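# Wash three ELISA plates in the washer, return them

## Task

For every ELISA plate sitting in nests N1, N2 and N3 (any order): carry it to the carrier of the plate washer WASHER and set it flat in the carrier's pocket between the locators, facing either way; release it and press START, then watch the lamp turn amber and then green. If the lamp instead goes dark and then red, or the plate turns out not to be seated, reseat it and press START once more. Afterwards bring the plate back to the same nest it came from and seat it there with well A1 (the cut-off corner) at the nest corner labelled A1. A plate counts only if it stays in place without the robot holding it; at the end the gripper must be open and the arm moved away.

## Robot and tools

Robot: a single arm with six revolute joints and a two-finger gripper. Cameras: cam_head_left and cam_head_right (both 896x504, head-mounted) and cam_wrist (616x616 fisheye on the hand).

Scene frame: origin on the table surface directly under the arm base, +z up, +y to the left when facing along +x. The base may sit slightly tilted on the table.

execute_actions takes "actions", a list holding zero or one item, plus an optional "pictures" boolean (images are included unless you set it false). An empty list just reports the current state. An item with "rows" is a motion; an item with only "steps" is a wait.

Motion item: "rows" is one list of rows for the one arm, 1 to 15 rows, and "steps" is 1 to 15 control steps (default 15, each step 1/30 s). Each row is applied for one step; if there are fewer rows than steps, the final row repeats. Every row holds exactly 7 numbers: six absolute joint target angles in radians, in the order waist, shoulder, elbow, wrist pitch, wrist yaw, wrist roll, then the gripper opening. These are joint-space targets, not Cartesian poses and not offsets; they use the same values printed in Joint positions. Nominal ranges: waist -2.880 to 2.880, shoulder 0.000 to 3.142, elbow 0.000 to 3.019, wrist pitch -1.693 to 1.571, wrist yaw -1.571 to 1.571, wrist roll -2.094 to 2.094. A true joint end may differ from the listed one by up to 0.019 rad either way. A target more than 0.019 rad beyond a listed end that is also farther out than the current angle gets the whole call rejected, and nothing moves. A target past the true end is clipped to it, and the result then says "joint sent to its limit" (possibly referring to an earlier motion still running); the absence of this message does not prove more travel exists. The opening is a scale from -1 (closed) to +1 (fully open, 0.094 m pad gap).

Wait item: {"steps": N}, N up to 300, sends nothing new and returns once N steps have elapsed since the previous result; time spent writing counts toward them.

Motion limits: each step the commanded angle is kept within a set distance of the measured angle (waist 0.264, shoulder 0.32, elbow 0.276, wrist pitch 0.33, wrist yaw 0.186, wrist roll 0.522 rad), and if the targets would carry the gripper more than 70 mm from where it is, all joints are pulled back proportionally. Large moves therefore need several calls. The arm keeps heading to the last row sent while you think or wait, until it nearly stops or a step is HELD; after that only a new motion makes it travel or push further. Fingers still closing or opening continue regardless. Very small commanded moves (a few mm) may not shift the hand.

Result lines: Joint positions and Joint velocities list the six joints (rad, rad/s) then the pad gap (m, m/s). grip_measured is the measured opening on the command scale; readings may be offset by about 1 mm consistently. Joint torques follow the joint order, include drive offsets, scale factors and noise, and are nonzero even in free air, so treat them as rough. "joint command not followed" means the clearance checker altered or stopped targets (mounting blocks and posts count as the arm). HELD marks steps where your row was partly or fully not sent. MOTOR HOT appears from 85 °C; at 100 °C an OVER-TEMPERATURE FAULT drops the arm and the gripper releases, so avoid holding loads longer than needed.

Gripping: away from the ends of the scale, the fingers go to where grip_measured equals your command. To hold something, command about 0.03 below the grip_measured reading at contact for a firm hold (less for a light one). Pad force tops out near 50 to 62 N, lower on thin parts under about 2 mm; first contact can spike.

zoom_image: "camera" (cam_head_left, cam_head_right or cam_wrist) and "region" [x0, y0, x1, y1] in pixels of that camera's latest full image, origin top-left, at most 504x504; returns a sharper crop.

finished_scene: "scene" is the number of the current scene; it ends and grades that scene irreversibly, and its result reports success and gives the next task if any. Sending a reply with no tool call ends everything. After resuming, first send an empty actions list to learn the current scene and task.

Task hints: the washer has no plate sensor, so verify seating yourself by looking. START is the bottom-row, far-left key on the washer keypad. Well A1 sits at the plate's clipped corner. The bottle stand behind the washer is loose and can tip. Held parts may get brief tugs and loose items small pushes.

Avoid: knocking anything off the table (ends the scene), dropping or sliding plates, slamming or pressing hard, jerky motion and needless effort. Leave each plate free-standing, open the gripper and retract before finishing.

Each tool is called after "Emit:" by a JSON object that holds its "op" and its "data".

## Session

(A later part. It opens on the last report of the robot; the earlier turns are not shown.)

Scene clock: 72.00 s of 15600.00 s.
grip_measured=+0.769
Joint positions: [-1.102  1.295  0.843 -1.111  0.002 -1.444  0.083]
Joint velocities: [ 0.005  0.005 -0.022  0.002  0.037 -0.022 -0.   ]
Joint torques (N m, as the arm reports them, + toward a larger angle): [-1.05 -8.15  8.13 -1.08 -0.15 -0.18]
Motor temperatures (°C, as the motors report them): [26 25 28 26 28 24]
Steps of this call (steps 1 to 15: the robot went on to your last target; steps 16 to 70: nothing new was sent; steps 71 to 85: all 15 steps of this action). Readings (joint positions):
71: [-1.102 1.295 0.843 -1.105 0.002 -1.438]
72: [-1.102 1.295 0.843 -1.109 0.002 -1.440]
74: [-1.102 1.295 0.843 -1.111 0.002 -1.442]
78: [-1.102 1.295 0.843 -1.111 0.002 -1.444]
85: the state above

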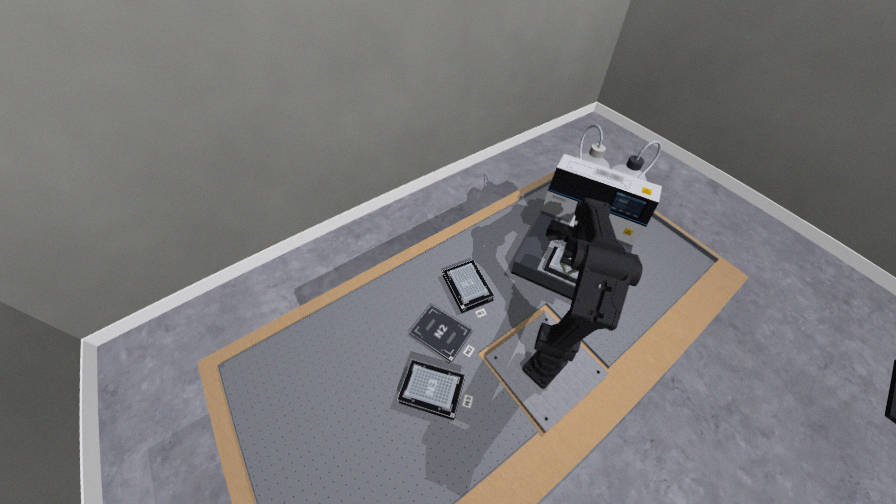

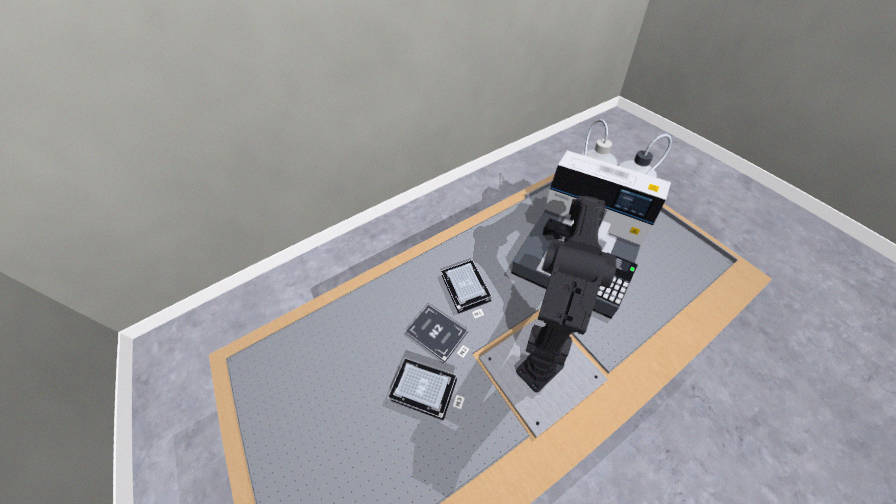

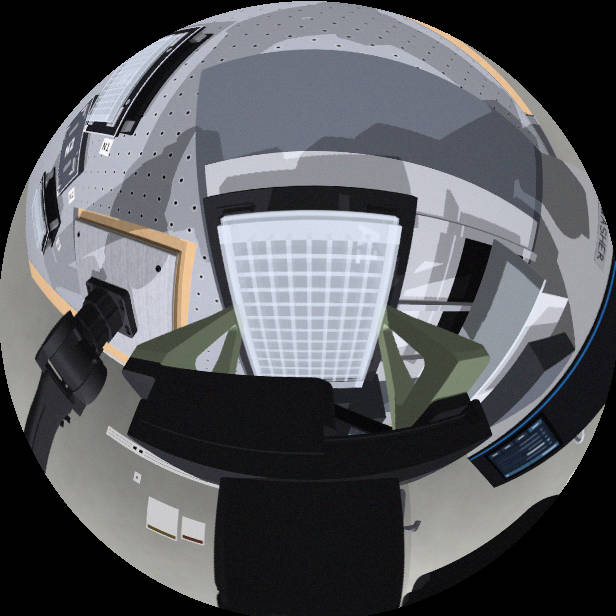

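Emit:
{"op": "execute_actions", "data": {"actions": [{"rows":[[-1.102,1.295,0.843,-1.106,0,-1.444,1]]}], "pictures": false}}

Emit:
{"op": "execute_actions", "data": {"actions": [{"rows":[[-1.102,1.285,0.9,-1.12,0,-1.444,1],[-1.102,1.275,0.91,-1.14,0,-1.444,1],[-1.102,1.265,0.92,-1.16,0,-1.444,1],[-1.102,1.255,0.935,-1.185,0,-1.444,1],[-1.102,1.245,0.95,-1.21,0,-1.444,1],[-1.102,1.235,0.97,-1.24,0,-1.444,1],[-1.102,1.225,0.99,-1.27,0,-1.444,1],[-1.102,1.215,1.01,-1.30,0,-1.444,1],[-1.102,1.21,1.04,-1.33,0,-1.444,1]]}], "pictures": false}}

Emit:
{"op": "execute_actions", "data": {"actions": [{"steps":15}]}}

Emit:
{"op": "zoom_image", "data": {"camera": "cam_wrist", "region": [190,140,430,400]}}

Scene clock: 76.23 s of 15600.00 s.
grip_measured=+1.000
Joint positions: [-1.102  1.295  0.843 -1.111  0.002 -1.444  0.094]
Joint velocities: [-0.005 -0.005  0.012 -0.012  0.022  0.007  0.   ]
Joint torques (N m, as the arm reports them, + toward a larger angle): [-0.24 -9.09  9.21  0.   -0.15 -0.07]
Motor temperatures (°C, as the motors report them): [26 25 28 26 28 24]
Steps of this call (steps 1 to 15: the robot went on to your last target; steps 16 to 90: nothing new was sent; then 0.73 s passed at rest; steps 91 to 105: all 15 steps of this action). Readings (joint positions):
91: [-1.102 1.295 0.843 -1.111 0.002 -1.444]
92: [-1.102 1.295 0.843 -1.111 0.002 -1.444]
94: [-1.102 1.295 0.843 -1.111 0.002 -1.444]
98: [-1.102 1.295 0.843 -1.111 0.002 -1.444]
105: the state above

Scene clock: 76.73 s of 15600.00 s.
grip_measured=+1.000
Joint positions: [-1.102  1.202  1.009 -1.316  0.002 -1.444  0.094]
Joint velocities: [-0.015 -0.063  0.007 -0.032  0.125 -0.007  0.   ]
Joint torques (N m, as the arm reports them, + toward a larger angle): [-0.23 -7.32 12.95 -0.59 -0.15 -0.06]
Motor temperatures (°C, as the motors report them): [26 25 28 26 28 24]
Steps of this call (steps 1 to 15: all 15 steps of this action). Readings (joint positions):
1: [-1.102 1.295 0.843 -1.111 0.002 -1.444]
2: [-1.102 1.295 0.845 -1.116 0.002 -1.444]
4: [-1.102 1.292 0.856 -1.142 0.002 -1.444]
8: [-1.102 1.263 0.911 -1.240 0.002 -1.444]
15: the state above

Scene clock: 77.23 s of 15600.00 s.
grip_measured=+1.000
Joint positions: [-1.102  1.202  1.009 -1.321  0.002 -1.444  0.094]
Joint velocities: [ 0.005 -0.005 -0.002 -0.007 -0.037  0.007  0.   ]
Joint torques (N m, as the arm reports them, + toward a larger angle): [-0.22 -7.57 12.99 -0.52 -0.15 -0.07]
Motor temperatures (°C, as the motors report them): [26 25 28 26 28 24]
Steps of this call (steps 1 to 15: the robot went on to your last target). Readings (joint positions):
1: [-1.102 1.201 1.009 -1.317 0.002 -1.444]
2: [-1.102 1.201 1.009 -1.319 0.002 -1.444]
4: [-1.102 1.202 1.009 -1.321 0.002 -1.444]
8: [-1.102 1.202 1.009 -1.321 0.002 -1.444]
15: the state above
The arm was judged still, so your last target was given up. Only a new action makes it travel on or press farther. Fingers that are still opening or closing keep moving.

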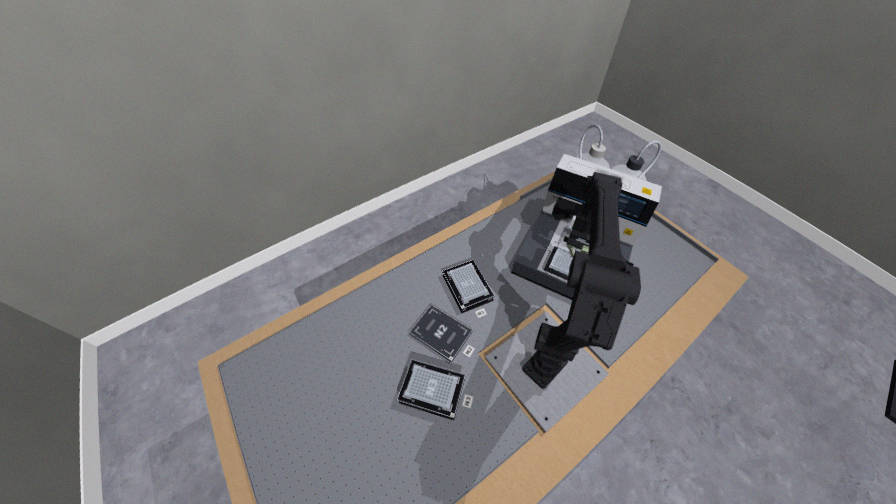

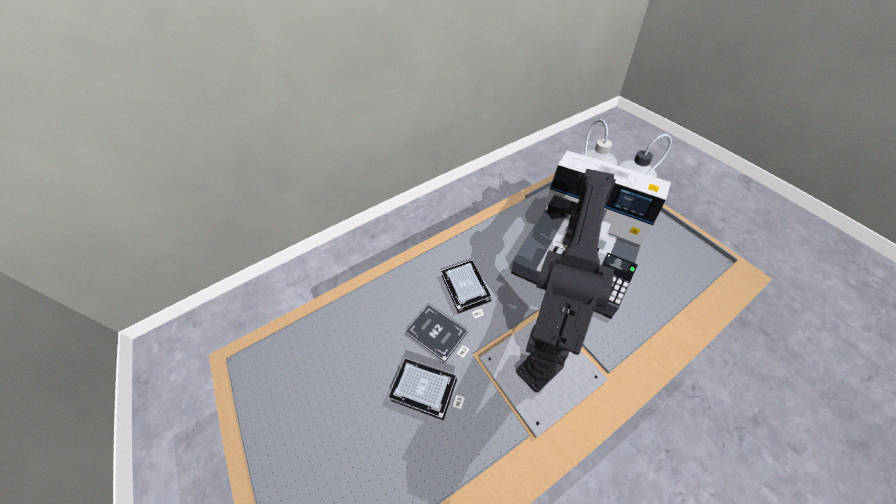

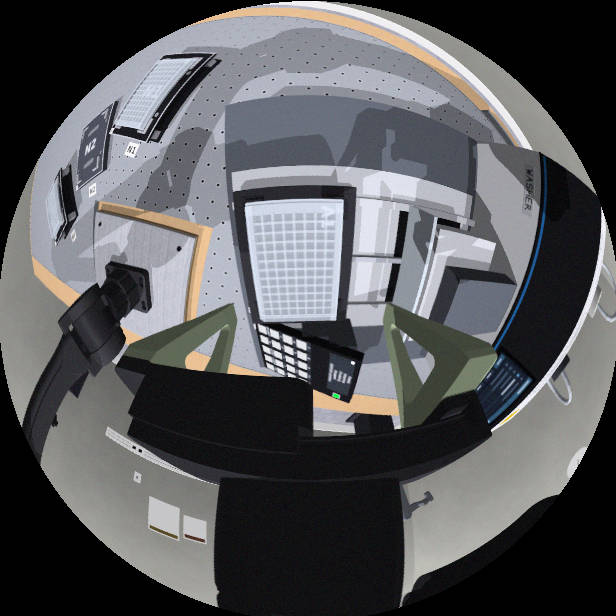

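Region (190, 140, 430, 400) of cam_wrist's 616x616 image, scaled by 1.938, with more detail than that image has; it fills the left 465 columns of this view, and the rest is white.

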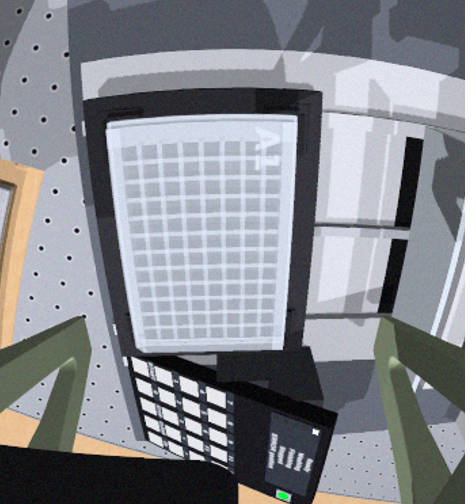

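Emit:
{"op": "execute_actions", "data": {"actions": [{"rows":[[-1.25,1.16,0.96,-1.37,0,-1.6,-1],[-1.25,1.16,0.96,-1.37,0,-1.6,-1],[-1.25,1.16,0.96,-1.37,0,-1.6,-1],[-1.4,1.12,0.92,-1.37,0,-1.75,-1],[-1.4,1.12,0.92,-1.37,0,-1.75,-1],[-1.4,1.12,0.92,-1.37,0,-1.75,-1],[-1.47,1.11,0.91,-1.375,0,-1.83,-1]]}], "pictures": false}}

Emit:
{"op": "execute_actions", "data": {"actions": [{"steps":25}]}}

Scene clock: 81.50 s of 15600.00 s.
grip_measured=-0.993
Joint positions: [-1.484  1.116  0.921 -1.367  0.001 -1.786  0.   ]
Joint velocities: [ 0.093 -0.005 -0.012  0.007 -0.066 -0.183 -0.001]
Joint torques (N m, as the arm reports them, + toward a larger angle): [ 0.55 -6.84  8.94 -0.6  -0.11 -0.22]
Motor temperatures (°C, as the motors report them): [26 25 29 26 28 24]
Steps of this call (steps 1 to 90: nothing new was sent; then 0.77 s passed at rest; steps 91 to 105: all 15 steps of this action). Readings (joint positions):
91: [-1.113 1.199 1.005 -1.326 -0.002 -1.467]
92: [-1.138 1.194 0.997 -1.336 -0.003 -1.491]
94: [-1.218 1.178 0.973 -1.350 -0.004 -1.546]
98: [-1.434 1.135 0.927 -1.362 -0.000 -1.683]
105: the state above

Scene clock: 82.33 s of 15600.00 s.
grip_measured=-0.993
Joint positions: [-1.48   1.116  0.921 -1.367  0.001 -1.813  0.   ]
Joint velocities: [-0.005 -0.024 -0.002  0.012 -0.007  0.037  0.001]
Joint torques (N m, as the arm reports them, + toward a larger angle): [ 0.38 -7.    8.97 -0.55 -0.11 -0.24]
Motor temperatures (°C, as the motors report them): [26 25 29 26 28 24]
Steps of this call (steps 1 to 25: the robot went on to your last target). Readings (joint positions):
1: [-1.482 1.116 0.921 -1.367 0.001 -1.791]
2: [-1.480 1.116 0.921 -1.367 0.001 -1.796]
4: [-1.480 1.116 0.921 -1.367 0.001 -1.802]
8: [-1.480 1.116 0.921 -1.367 0.001 -1.808]
25: the state above

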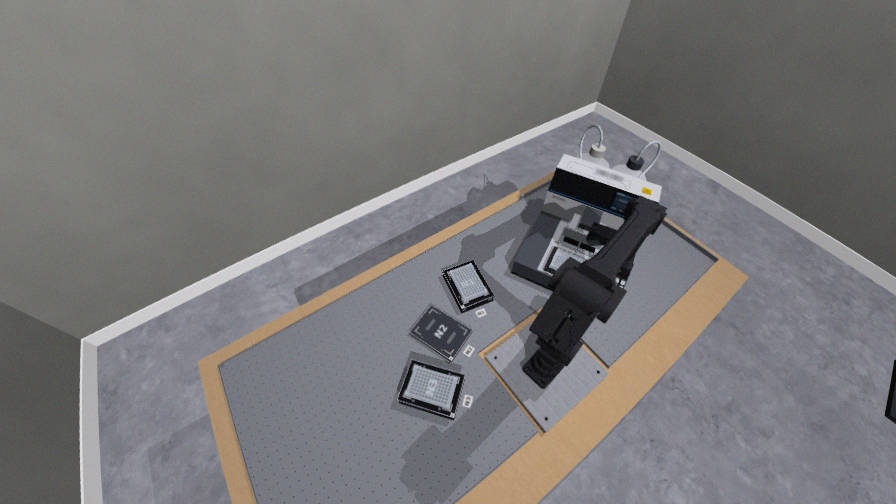

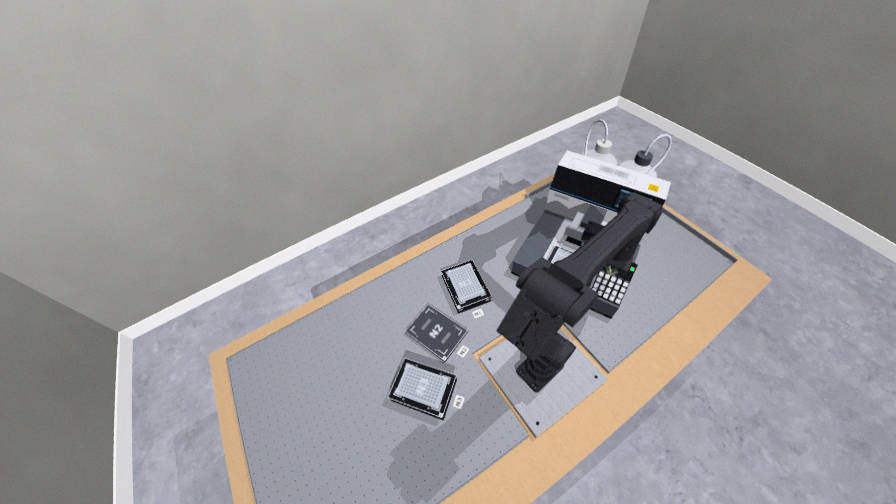

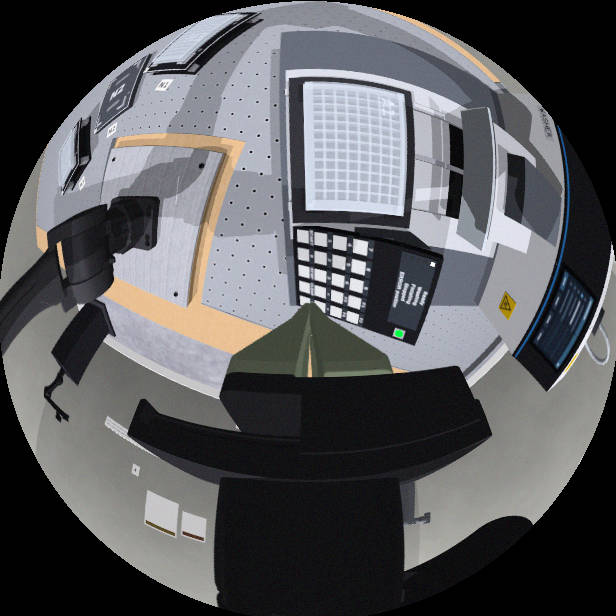

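Emit:
{"op": "execute_actions", "data": {"actions": [{"rows":[[-1.365,1.115,0.92,-1.37,0,-1.69,-1],[-1.365,1.115,0.92,-1.37,0,-1.69,-1],[-1.365,1.115,0.92,-1.37,0,-1.69,-1],[-1.365,1.115,0.92,-1.37,0,-1.69,-1],[-1.365,1.115,0.855,-1.3,0,-1.69,-1]]}], "pictures": false}}

Emit:
{"op": "execute_actions", "data": {"actions": [{"steps":15}]}}

Scene clock: 86.07 s of 15600.00 s.
grip_measured=-0.993
Joint positions: [-1.359  1.114  0.861 -1.311  0.001 -1.711  0.   ]
Joint velocities: [-0.005  0.005 -0.012 -0.007 -0.007  0.007 -0.   ]
Joint torques (N m, as the arm reports them, + toward a larger angle): [-0.43 -6.1   9.38  0.21 -0.1   0.1 ]
Motor temperatures (°C, as the motors report them): [26 25 29 26 28 24]
Steps of this call (steps 1 to 15: the robot went on to your last target; steps 16 to 90: nothing new was sent; then 0.23 s passed at rest; steps 91 to 105: all 15 steps of this action). Readings (joint positions):
91: [-1.471 1.116 0.921 -1.367 0.003 -1.795]
92: [-1.450 1.116 0.921 -1.367 0.003 -1.777]
94: [-1.397 1.116 0.921 -1.367 0.003 -1.752]
98: [-1.359 1.114 0.876 -1.317 0.001 -1.725]
105: the state above

Scene clock: 86.57 s of 15600.00 s.
grip_measured=-0.993
Joint positions: [-1.359  1.114  0.861 -1.31   0.001 -1.707  0.   ]
Joint velocities: [ 0.005  0.015 -0.017 -0.007 -0.037  0.022  0.001]
Joint torques (N m, as the arm reports them, + toward a larger angle): [-0.66 -5.99  9.33  0.23 -0.1   0.1 ]
Motor temperatures (°C, as the motors report them): [26 25 29 26 28 24]
Steps of this call (steps 1 to 15: the robot went on to your last target). Readings (joint positions):
1: [-1.359 1.114 0.861 -1.311 0.001 -1.710]
2: [-1.359 1.114 0.861 -1.310 0.001 -1.710]
4: [-1.359 1.114 0.861 -1.310 0.001 -1.709]
8: [-1.359 1.114 0.861 -1.310 0.001 -1.708]
15: the state above
The arm was judged still, so your last target was given up. Only a new action makes it travel on or press farther. Fingers that are still opening or closing keep moving.

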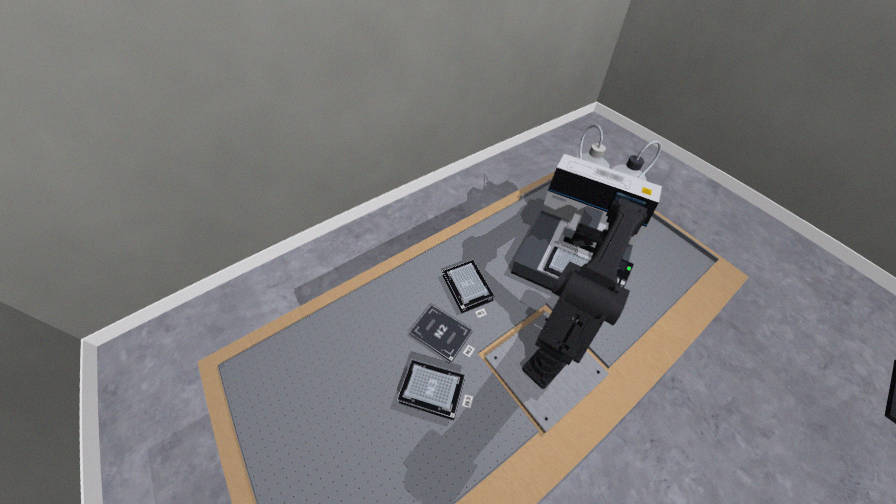

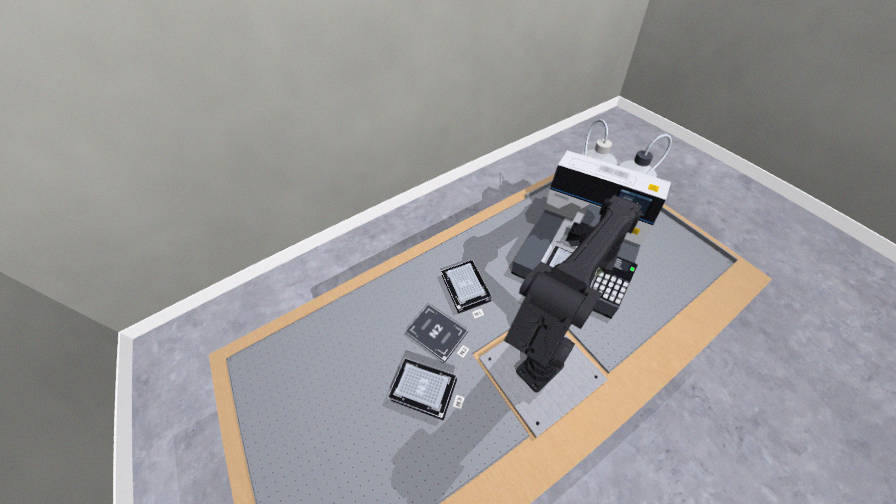

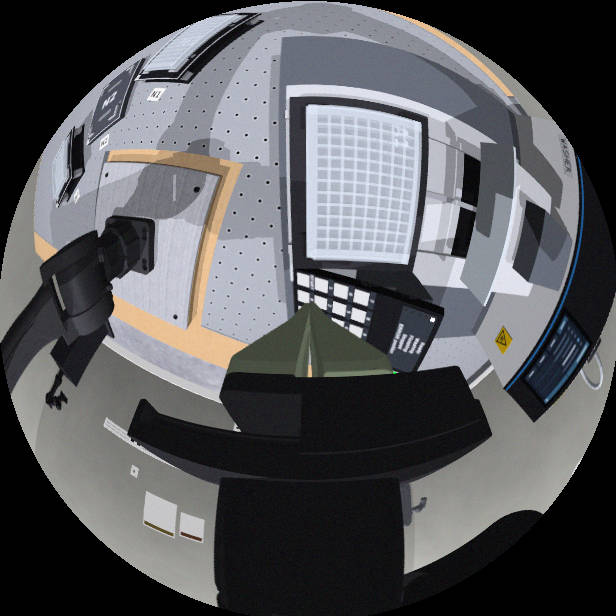

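Emit:
{"op": "execute_actions", "data": {"actions": [{"rows":[[-1.365,1.115,0.815,-1.26,0,-1.69,-1]]}]}}

Emit:
{"op": "zoom_image", "data": {"camera": "cam_wrist", "region": [230,230,450,380]}}

Scene clock: 88.83 s of 15600.00 s.
grip_measured=-0.993
Joint positions: [-1.359  1.113  0.824 -1.27   0.001 -1.707  0.   ]
Joint velocities: [-0.005 -0.015 -0.002 -0.012 -0.022  0.007 -0.001]
Joint torques (N m, as the arm reports them, + toward a larger angle): [-0.63 -5.92  8.96  0.25 -0.09  0.1 ]
Motor temperatures (°C, as the motors report them): [26 25 29 26 28 24]
Steps of this call (steps 1 to 53: nothing new was sent; steps 54 to 68: all 15 steps of this action). Readings (joint positions):
54: [-1.359 1.114 0.856 -1.301 0.001 -1.707]
55: [-1.359 1.113 0.849 -1.287 0.001 -1.707]
57: [-1.359 1.113 0.833 -1.275 0.001 -1.707]
61: [-1.359 1.113 0.824 -1.272 0.001 -1.707]
68: the state above

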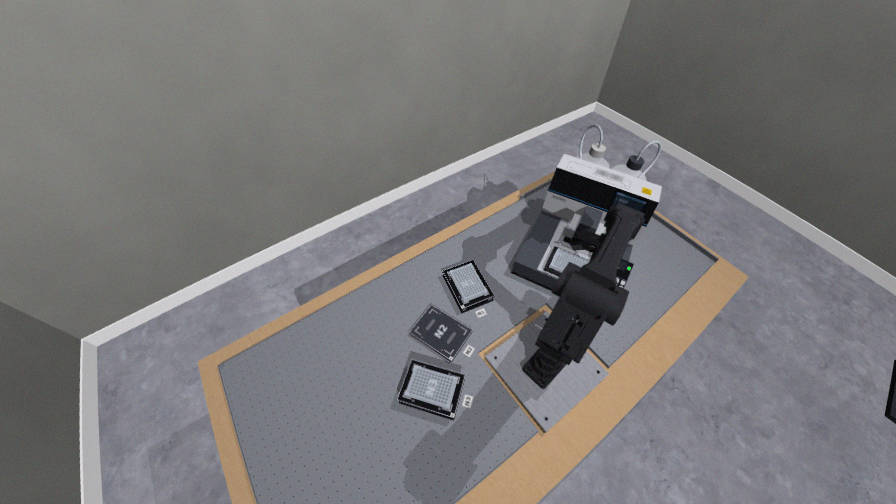

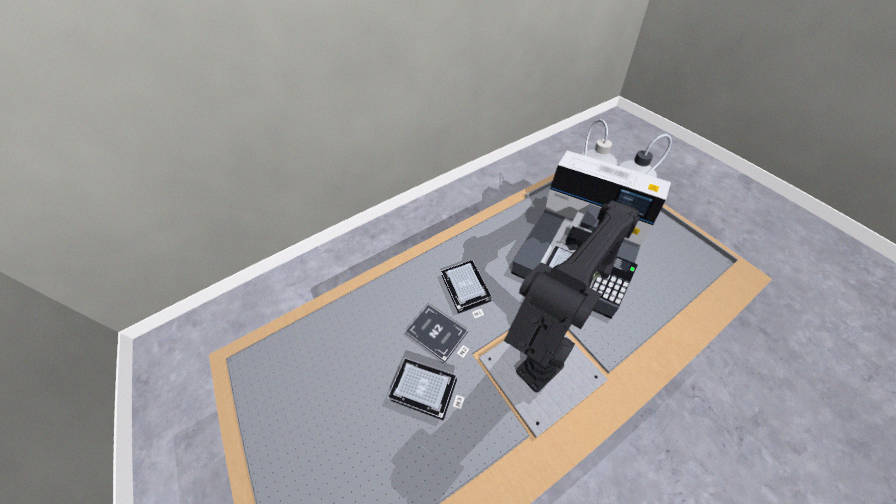

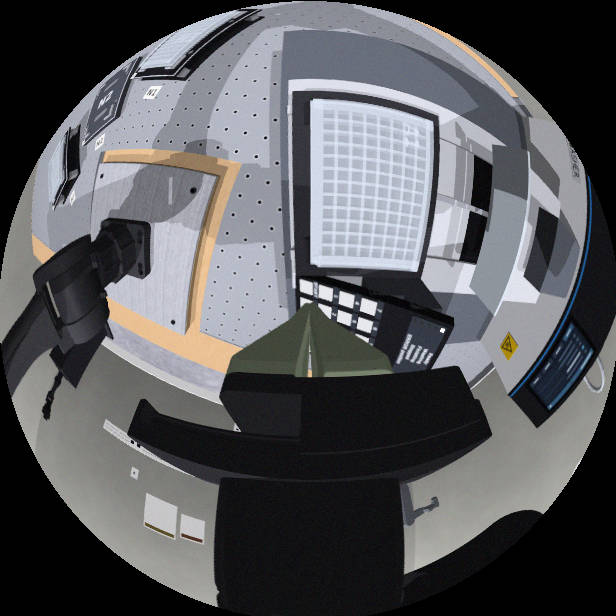

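Region (230, 230, 450, 380) of cam_wrist's 616x616 image, scaled by 2.291, with more detail than that image has; it fills the top 344 rows of this view, and the rest is white.

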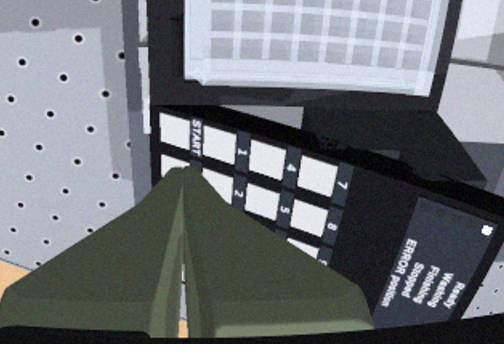

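Emit:
{"op": "execute_actions", "data": {"actions": [{"rows":[[-1.325,1.115,0.815,-1.26,0,-1.69,-1],[-1.325,1.115,0.815,-1.26,0,-1.69,-1],[-1.325,1.115,0.815,-1.26,0,-1.69,-1],[-1.325,1.115,0.815,-1.26,0,-1.69,-1],[-1.325,1.115,0.79,-1.235,0,-1.69,-1]]}]}}

Emit:
{"op": "zoom_image", "data": {"camera": "cam_wrist", "region": [230,230,450,380]}}

Emit:
{"op": "zoom_image", "data": {"camera": "cam_head_right", "region": [540,230,660,320]}}

Scene clock: 93.37 s of 15600.00 s.
grip_measured=-0.993
Joint positions: [-1.334  1.113  0.801 -1.246  0.001 -1.707  0.   ]
Joint velocities: [ 0.005 -0.005 -0.002 -0.002 -0.037 -0.037 -0.001]
Joint torques (N m, as the arm reports them, + toward a larger angle): [ 0.32 -5.63  8.83  0.29 -0.09  0.1 ]
Motor temperatures (°C, as the motors report them): [26 25 29 26 28 24]
Steps of this call (steps 1 to 15: the robot went on to your last target; steps 16 to 90: nothing new was sent; then 1.03 s passed at rest; steps 91 to 105: all 15 steps of this action). Readings (joint positions):
91: [-1.357 1.113 0.824 -1.270 0.001 -1.707]
92: [-1.352 1.113 0.824 -1.270 0.001 -1.707]
94: [-1.341 1.113 0.824 -1.270 0.001 -1.707]
98: [-1.334 1.113 0.806 -1.248 0.001 -1.707]
105: the state above

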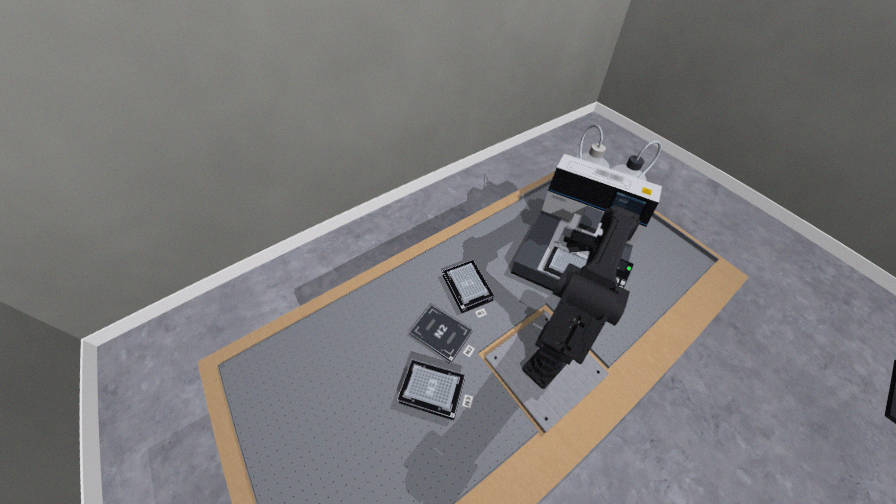

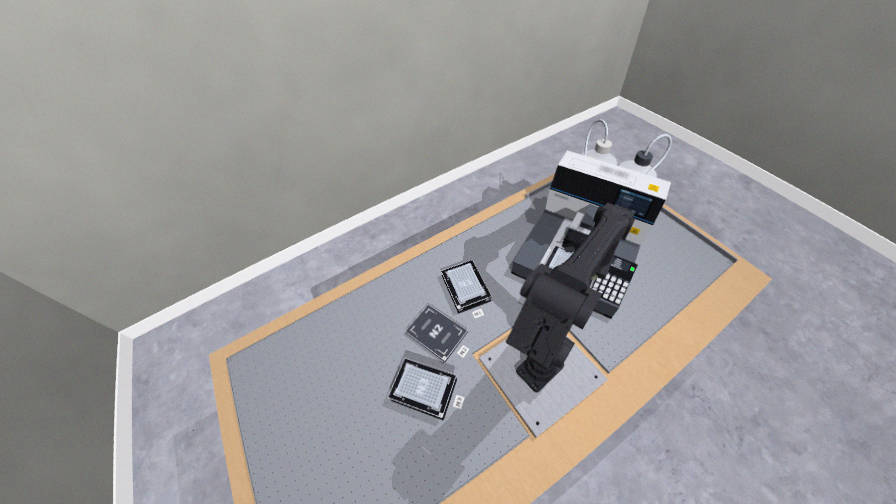

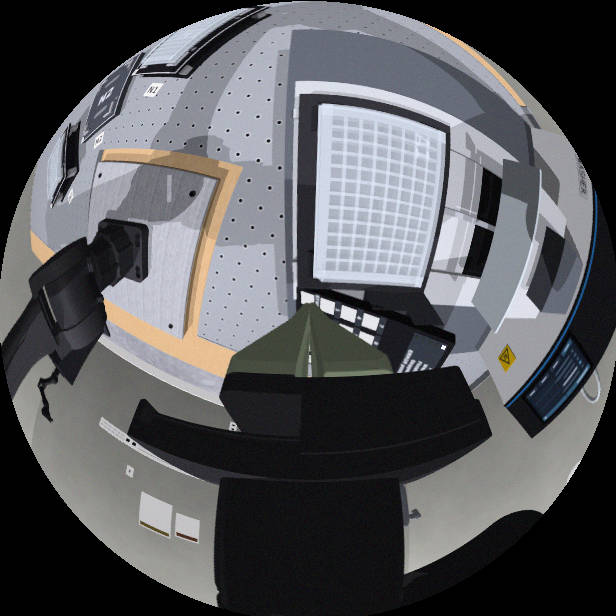

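Region (230, 230, 450, 380) of cam_wrist's 616x616 image, scaled by 2.291, with more detail than that image has; it fills the top 344 rows of this view, and the rest is white.

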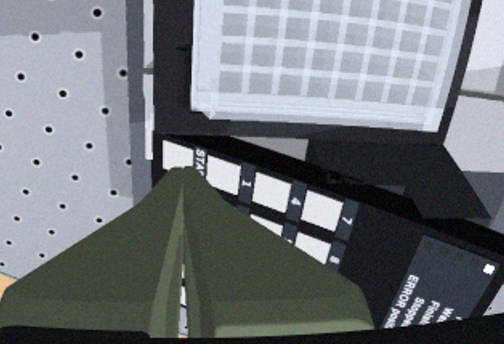

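Region (540, 230, 660, 320) of cam_head_right's 896x504 image, scaled by 4.200, with more detail than that image has; it fills the top 378 rows of this view, and the rest is white.

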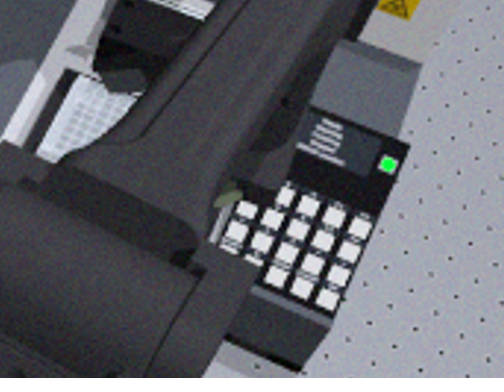

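Emit:
{"op": "execute_actions", "data": {"actions": [{"rows":[[-1.325,1.135,0.765,-1.2,0,-1.69,-1]]}]}}

Emit:
{"op": "zoom_image", "data": {"camera": "cam_wrist", "region": [230,230,450,380]}}

Scene clock: 95.67 s of 15600.00 s.
grip_measured=-0.993
Joint positions: [-1.334  1.122  0.775 -1.21   0.001 -1.707  0.   ]
Joint velocities: [-0.015 -0.005  0.002 -0.012 -0.066 -0.051  0.   ]
Joint torques (N m, as the arm reports them, + toward a larger angle): [ 0.33 -4.5   8.59  0.26 -0.1   0.1 ]
Motor temperatures (°C, as the motors report them): [26 25 29 26 28 24]
Steps of this call (steps 1 to 15: the robot went on to your last target; steps 16 to 54: nothing new was sent; steps 55 to 69: all 15 steps of this action). Readings (joint positions):
55: [-1.334 1.113 0.798 -1.237 0.001 -1.707]
56: [-1.334 1.113 0.792 -1.226 0.001 -1.707]
58: [-1.334 1.117 0.782 -1.214 0.001 -1.707]
62: [-1.334 1.122 0.775 -1.211 0.001 -1.707]
69: the state above

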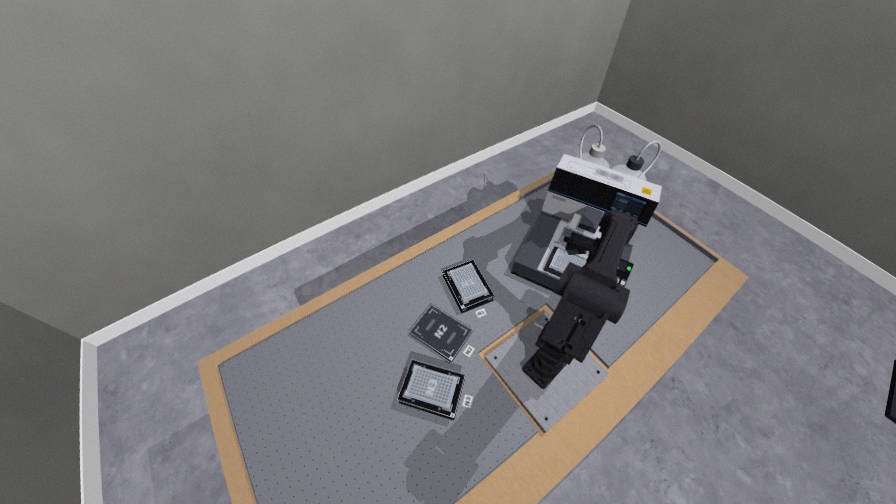

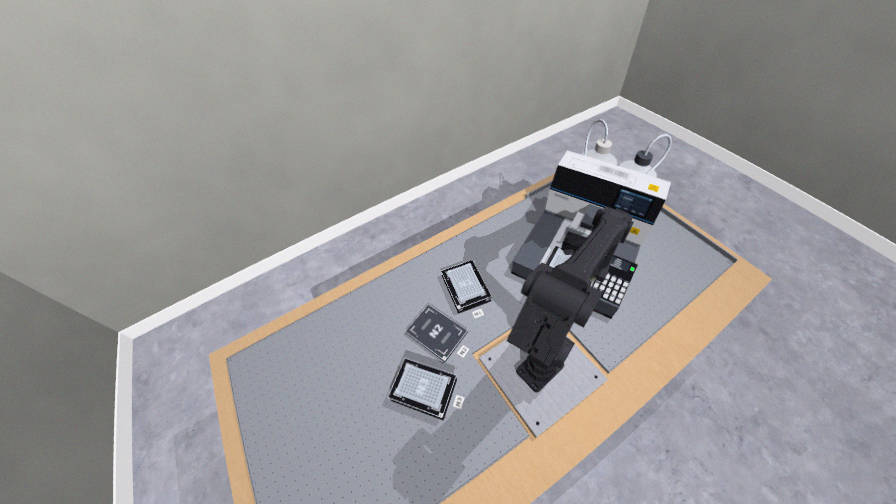

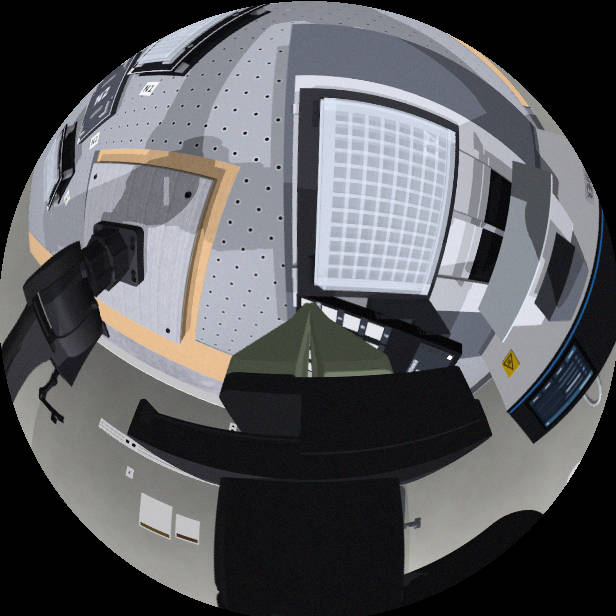

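Region (230, 230, 450, 380) of cam_wrist's 616x616 image, scaled by 2.291, with more detail than that image has; it fills the top 344 rows of this view, and the rest is white.

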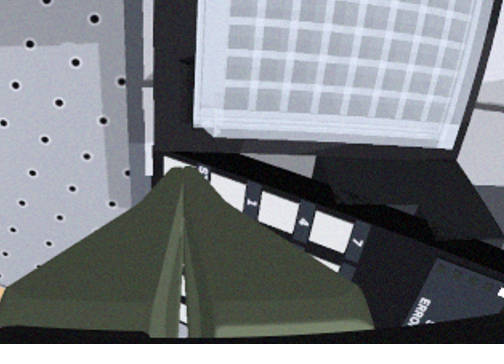

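Emit:
{"op": "execute_actions", "data": {"actions": [{"rows":[[-1.362,1.135,0.765,-1.2,0,-1.69,-1],[-1.362,1.135,0.765,-1.2,0,-1.69,-1],[-1.362,1.135,0.765,-1.2,0,-1.69,-1],[-1.362,1.135,0.765,-1.2,0,-1.69,-1],[-1.362,1.135,0.765,-1.2,0,-1.69,-1],[-1.362,1.147,0.745,-1.17,0,-1.69,-1]]}]}}

Emit:
{"op": "zoom_image", "data": {"camera": "cam_wrist", "region": [230,230,450,380]}}

Scene clock: 98.60 s of 15600.00 s.
grip_measured=-0.993
Joint positions: [-1.352  1.133  0.756 -1.181  0.001 -1.707  0.   ]
Joint velocities: [-0.015 -0.005  0.002  0.002  0.022 -0.037 -0.001]
Joint torques (N m, as the arm reports them, + toward a larger angle): [-0.9  -4.91  8.48  0.29 -0.1   0.1 ]
Motor temperatures (°C, as the motors report them): [26 25 29 26 28 24]
Steps of this call (steps 1 to 15: the robot went on to your last target; steps 16 to 73: nothing new was sent; steps 74 to 88: all 15 steps of this action). Readings (joint positions):
74: [-1.335 1.122 0.775 -1.210 0.001 -1.707]
75: [-1.339 1.122 0.775 -1.210 0.001 -1.707]
77: [-1.347 1.122 0.775 -1.210 0.001 -1.707]
81: [-1.352 1.124 0.765 -1.187 0.001 -1.707]
88: the state above

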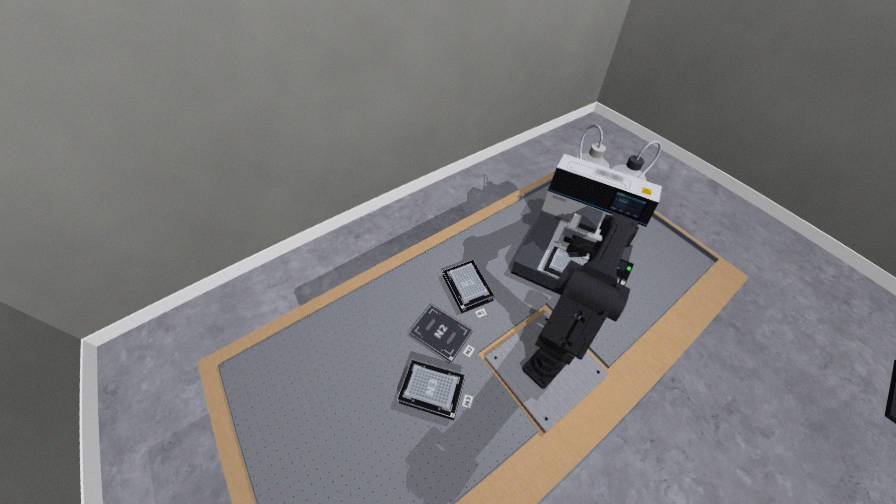

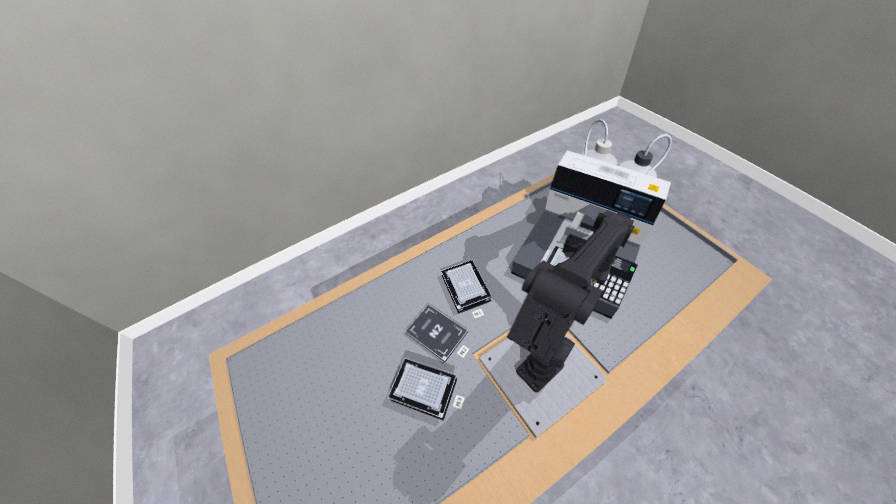

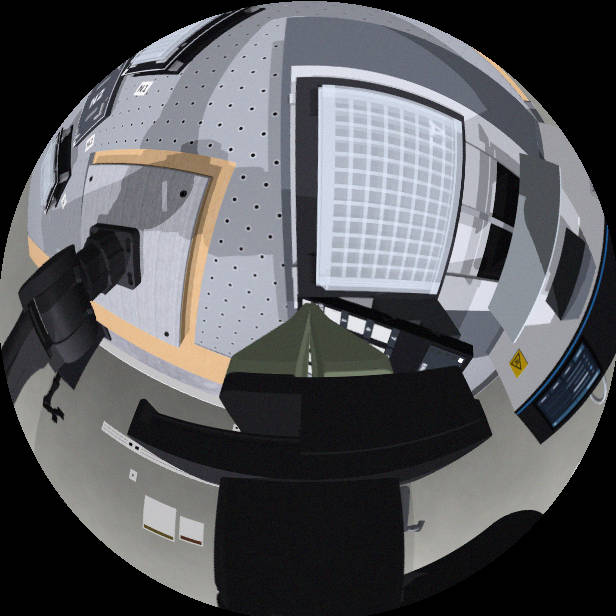

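Region (230, 230, 450, 380) of cam_wrist's 616x616 image, scaled by 2.291, with more detail than that image has; it fills the top 344 rows of this view, and the rest is white.

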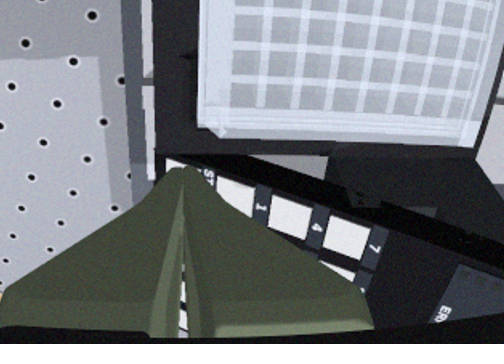

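Emit:
{"op": "execute_actions", "data": {"actions": [{"rows":[[-1.362,1.164,0.73,-1.14,0,-1.69,-1]]}]}}

Emit:
{"op": "zoom_image", "data": {"camera": "cam_wrist", "region": [230,230,450,380]}}

Scene clock: 100.87 s of 15600.00 s.
grip_measured=-0.993
Joint positions: [-1.352  1.151  0.741 -1.15   0.001 -1.707  0.   ]
Joint velocities: [ 0.005 -0.005 -0.007 -0.002 -0.022  0.037 -0.001]
Joint torques (N m, as the arm reports them, + toward a larger angle): [-0.9  -4.76  8.32  0.24 -0.09  0.1 ]
Motor temperatures (°C, as the motors report them): [26 25 29 26 28 24]
Steps of this call (steps 1 to 15: the robot went on to your last target; steps 16 to 53: nothing new was sent; steps 54 to 68: all 15 steps of this action). Readings (joint positions):
54: [-1.352 1.134 0.754 -1.174 0.001 -1.707]
55: [-1.352 1.136 0.751 -1.164 0.001 -1.707]
57: [-1.352 1.143 0.746 -1.154 0.001 -1.707]
61: [-1.352 1.151 0.741 -1.151 0.001 -1.707]
68: the state above

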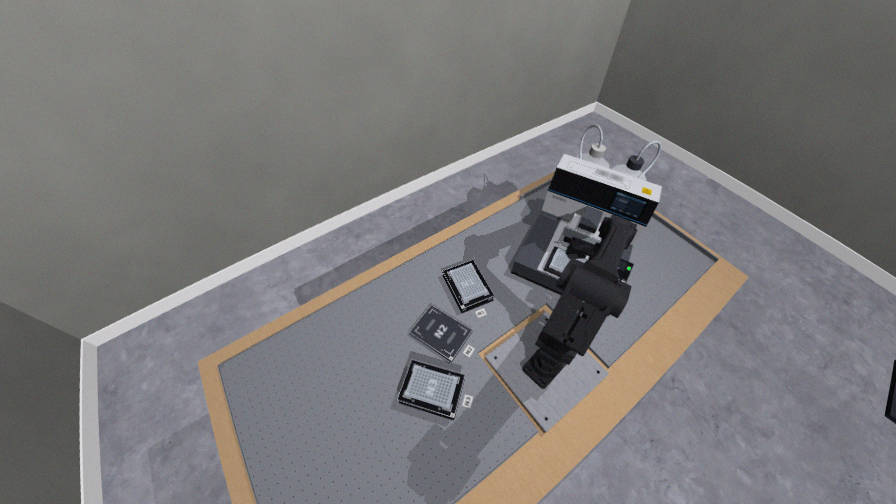

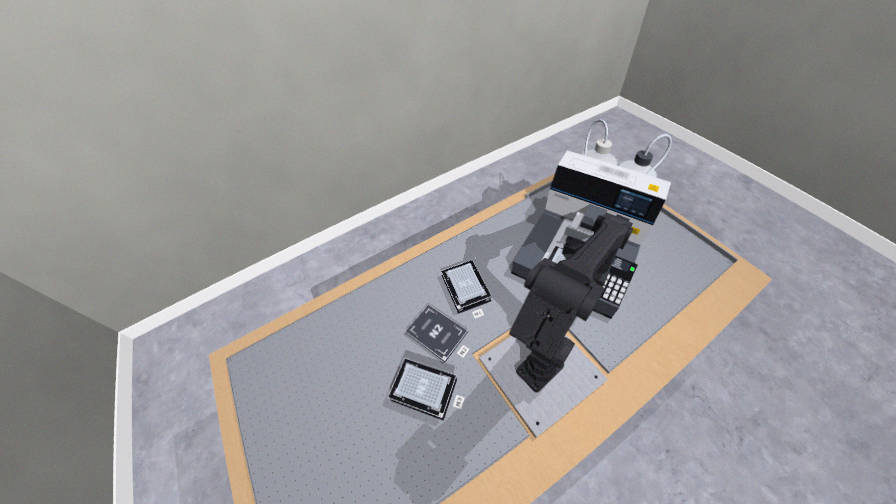

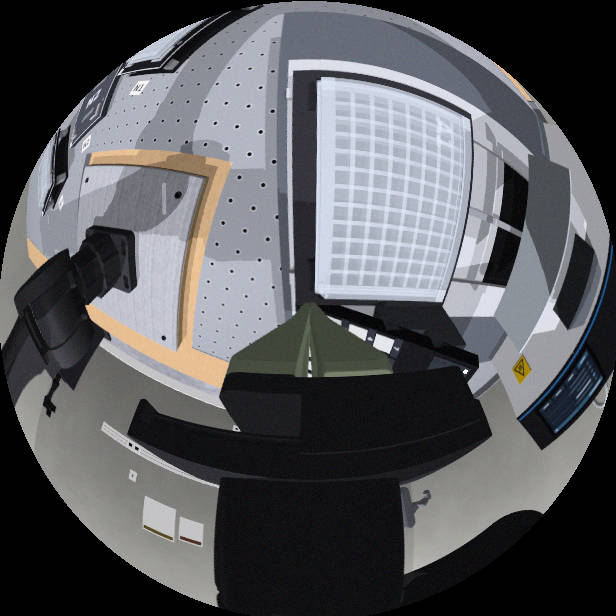

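Region (230, 230, 450, 380) of cam_wrist's 616x616 image, scaled by 2.291, with more detail than that image has; it fills the top 344 rows of this view, and the rest is white.

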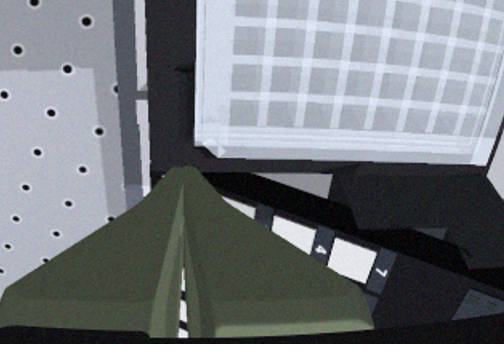

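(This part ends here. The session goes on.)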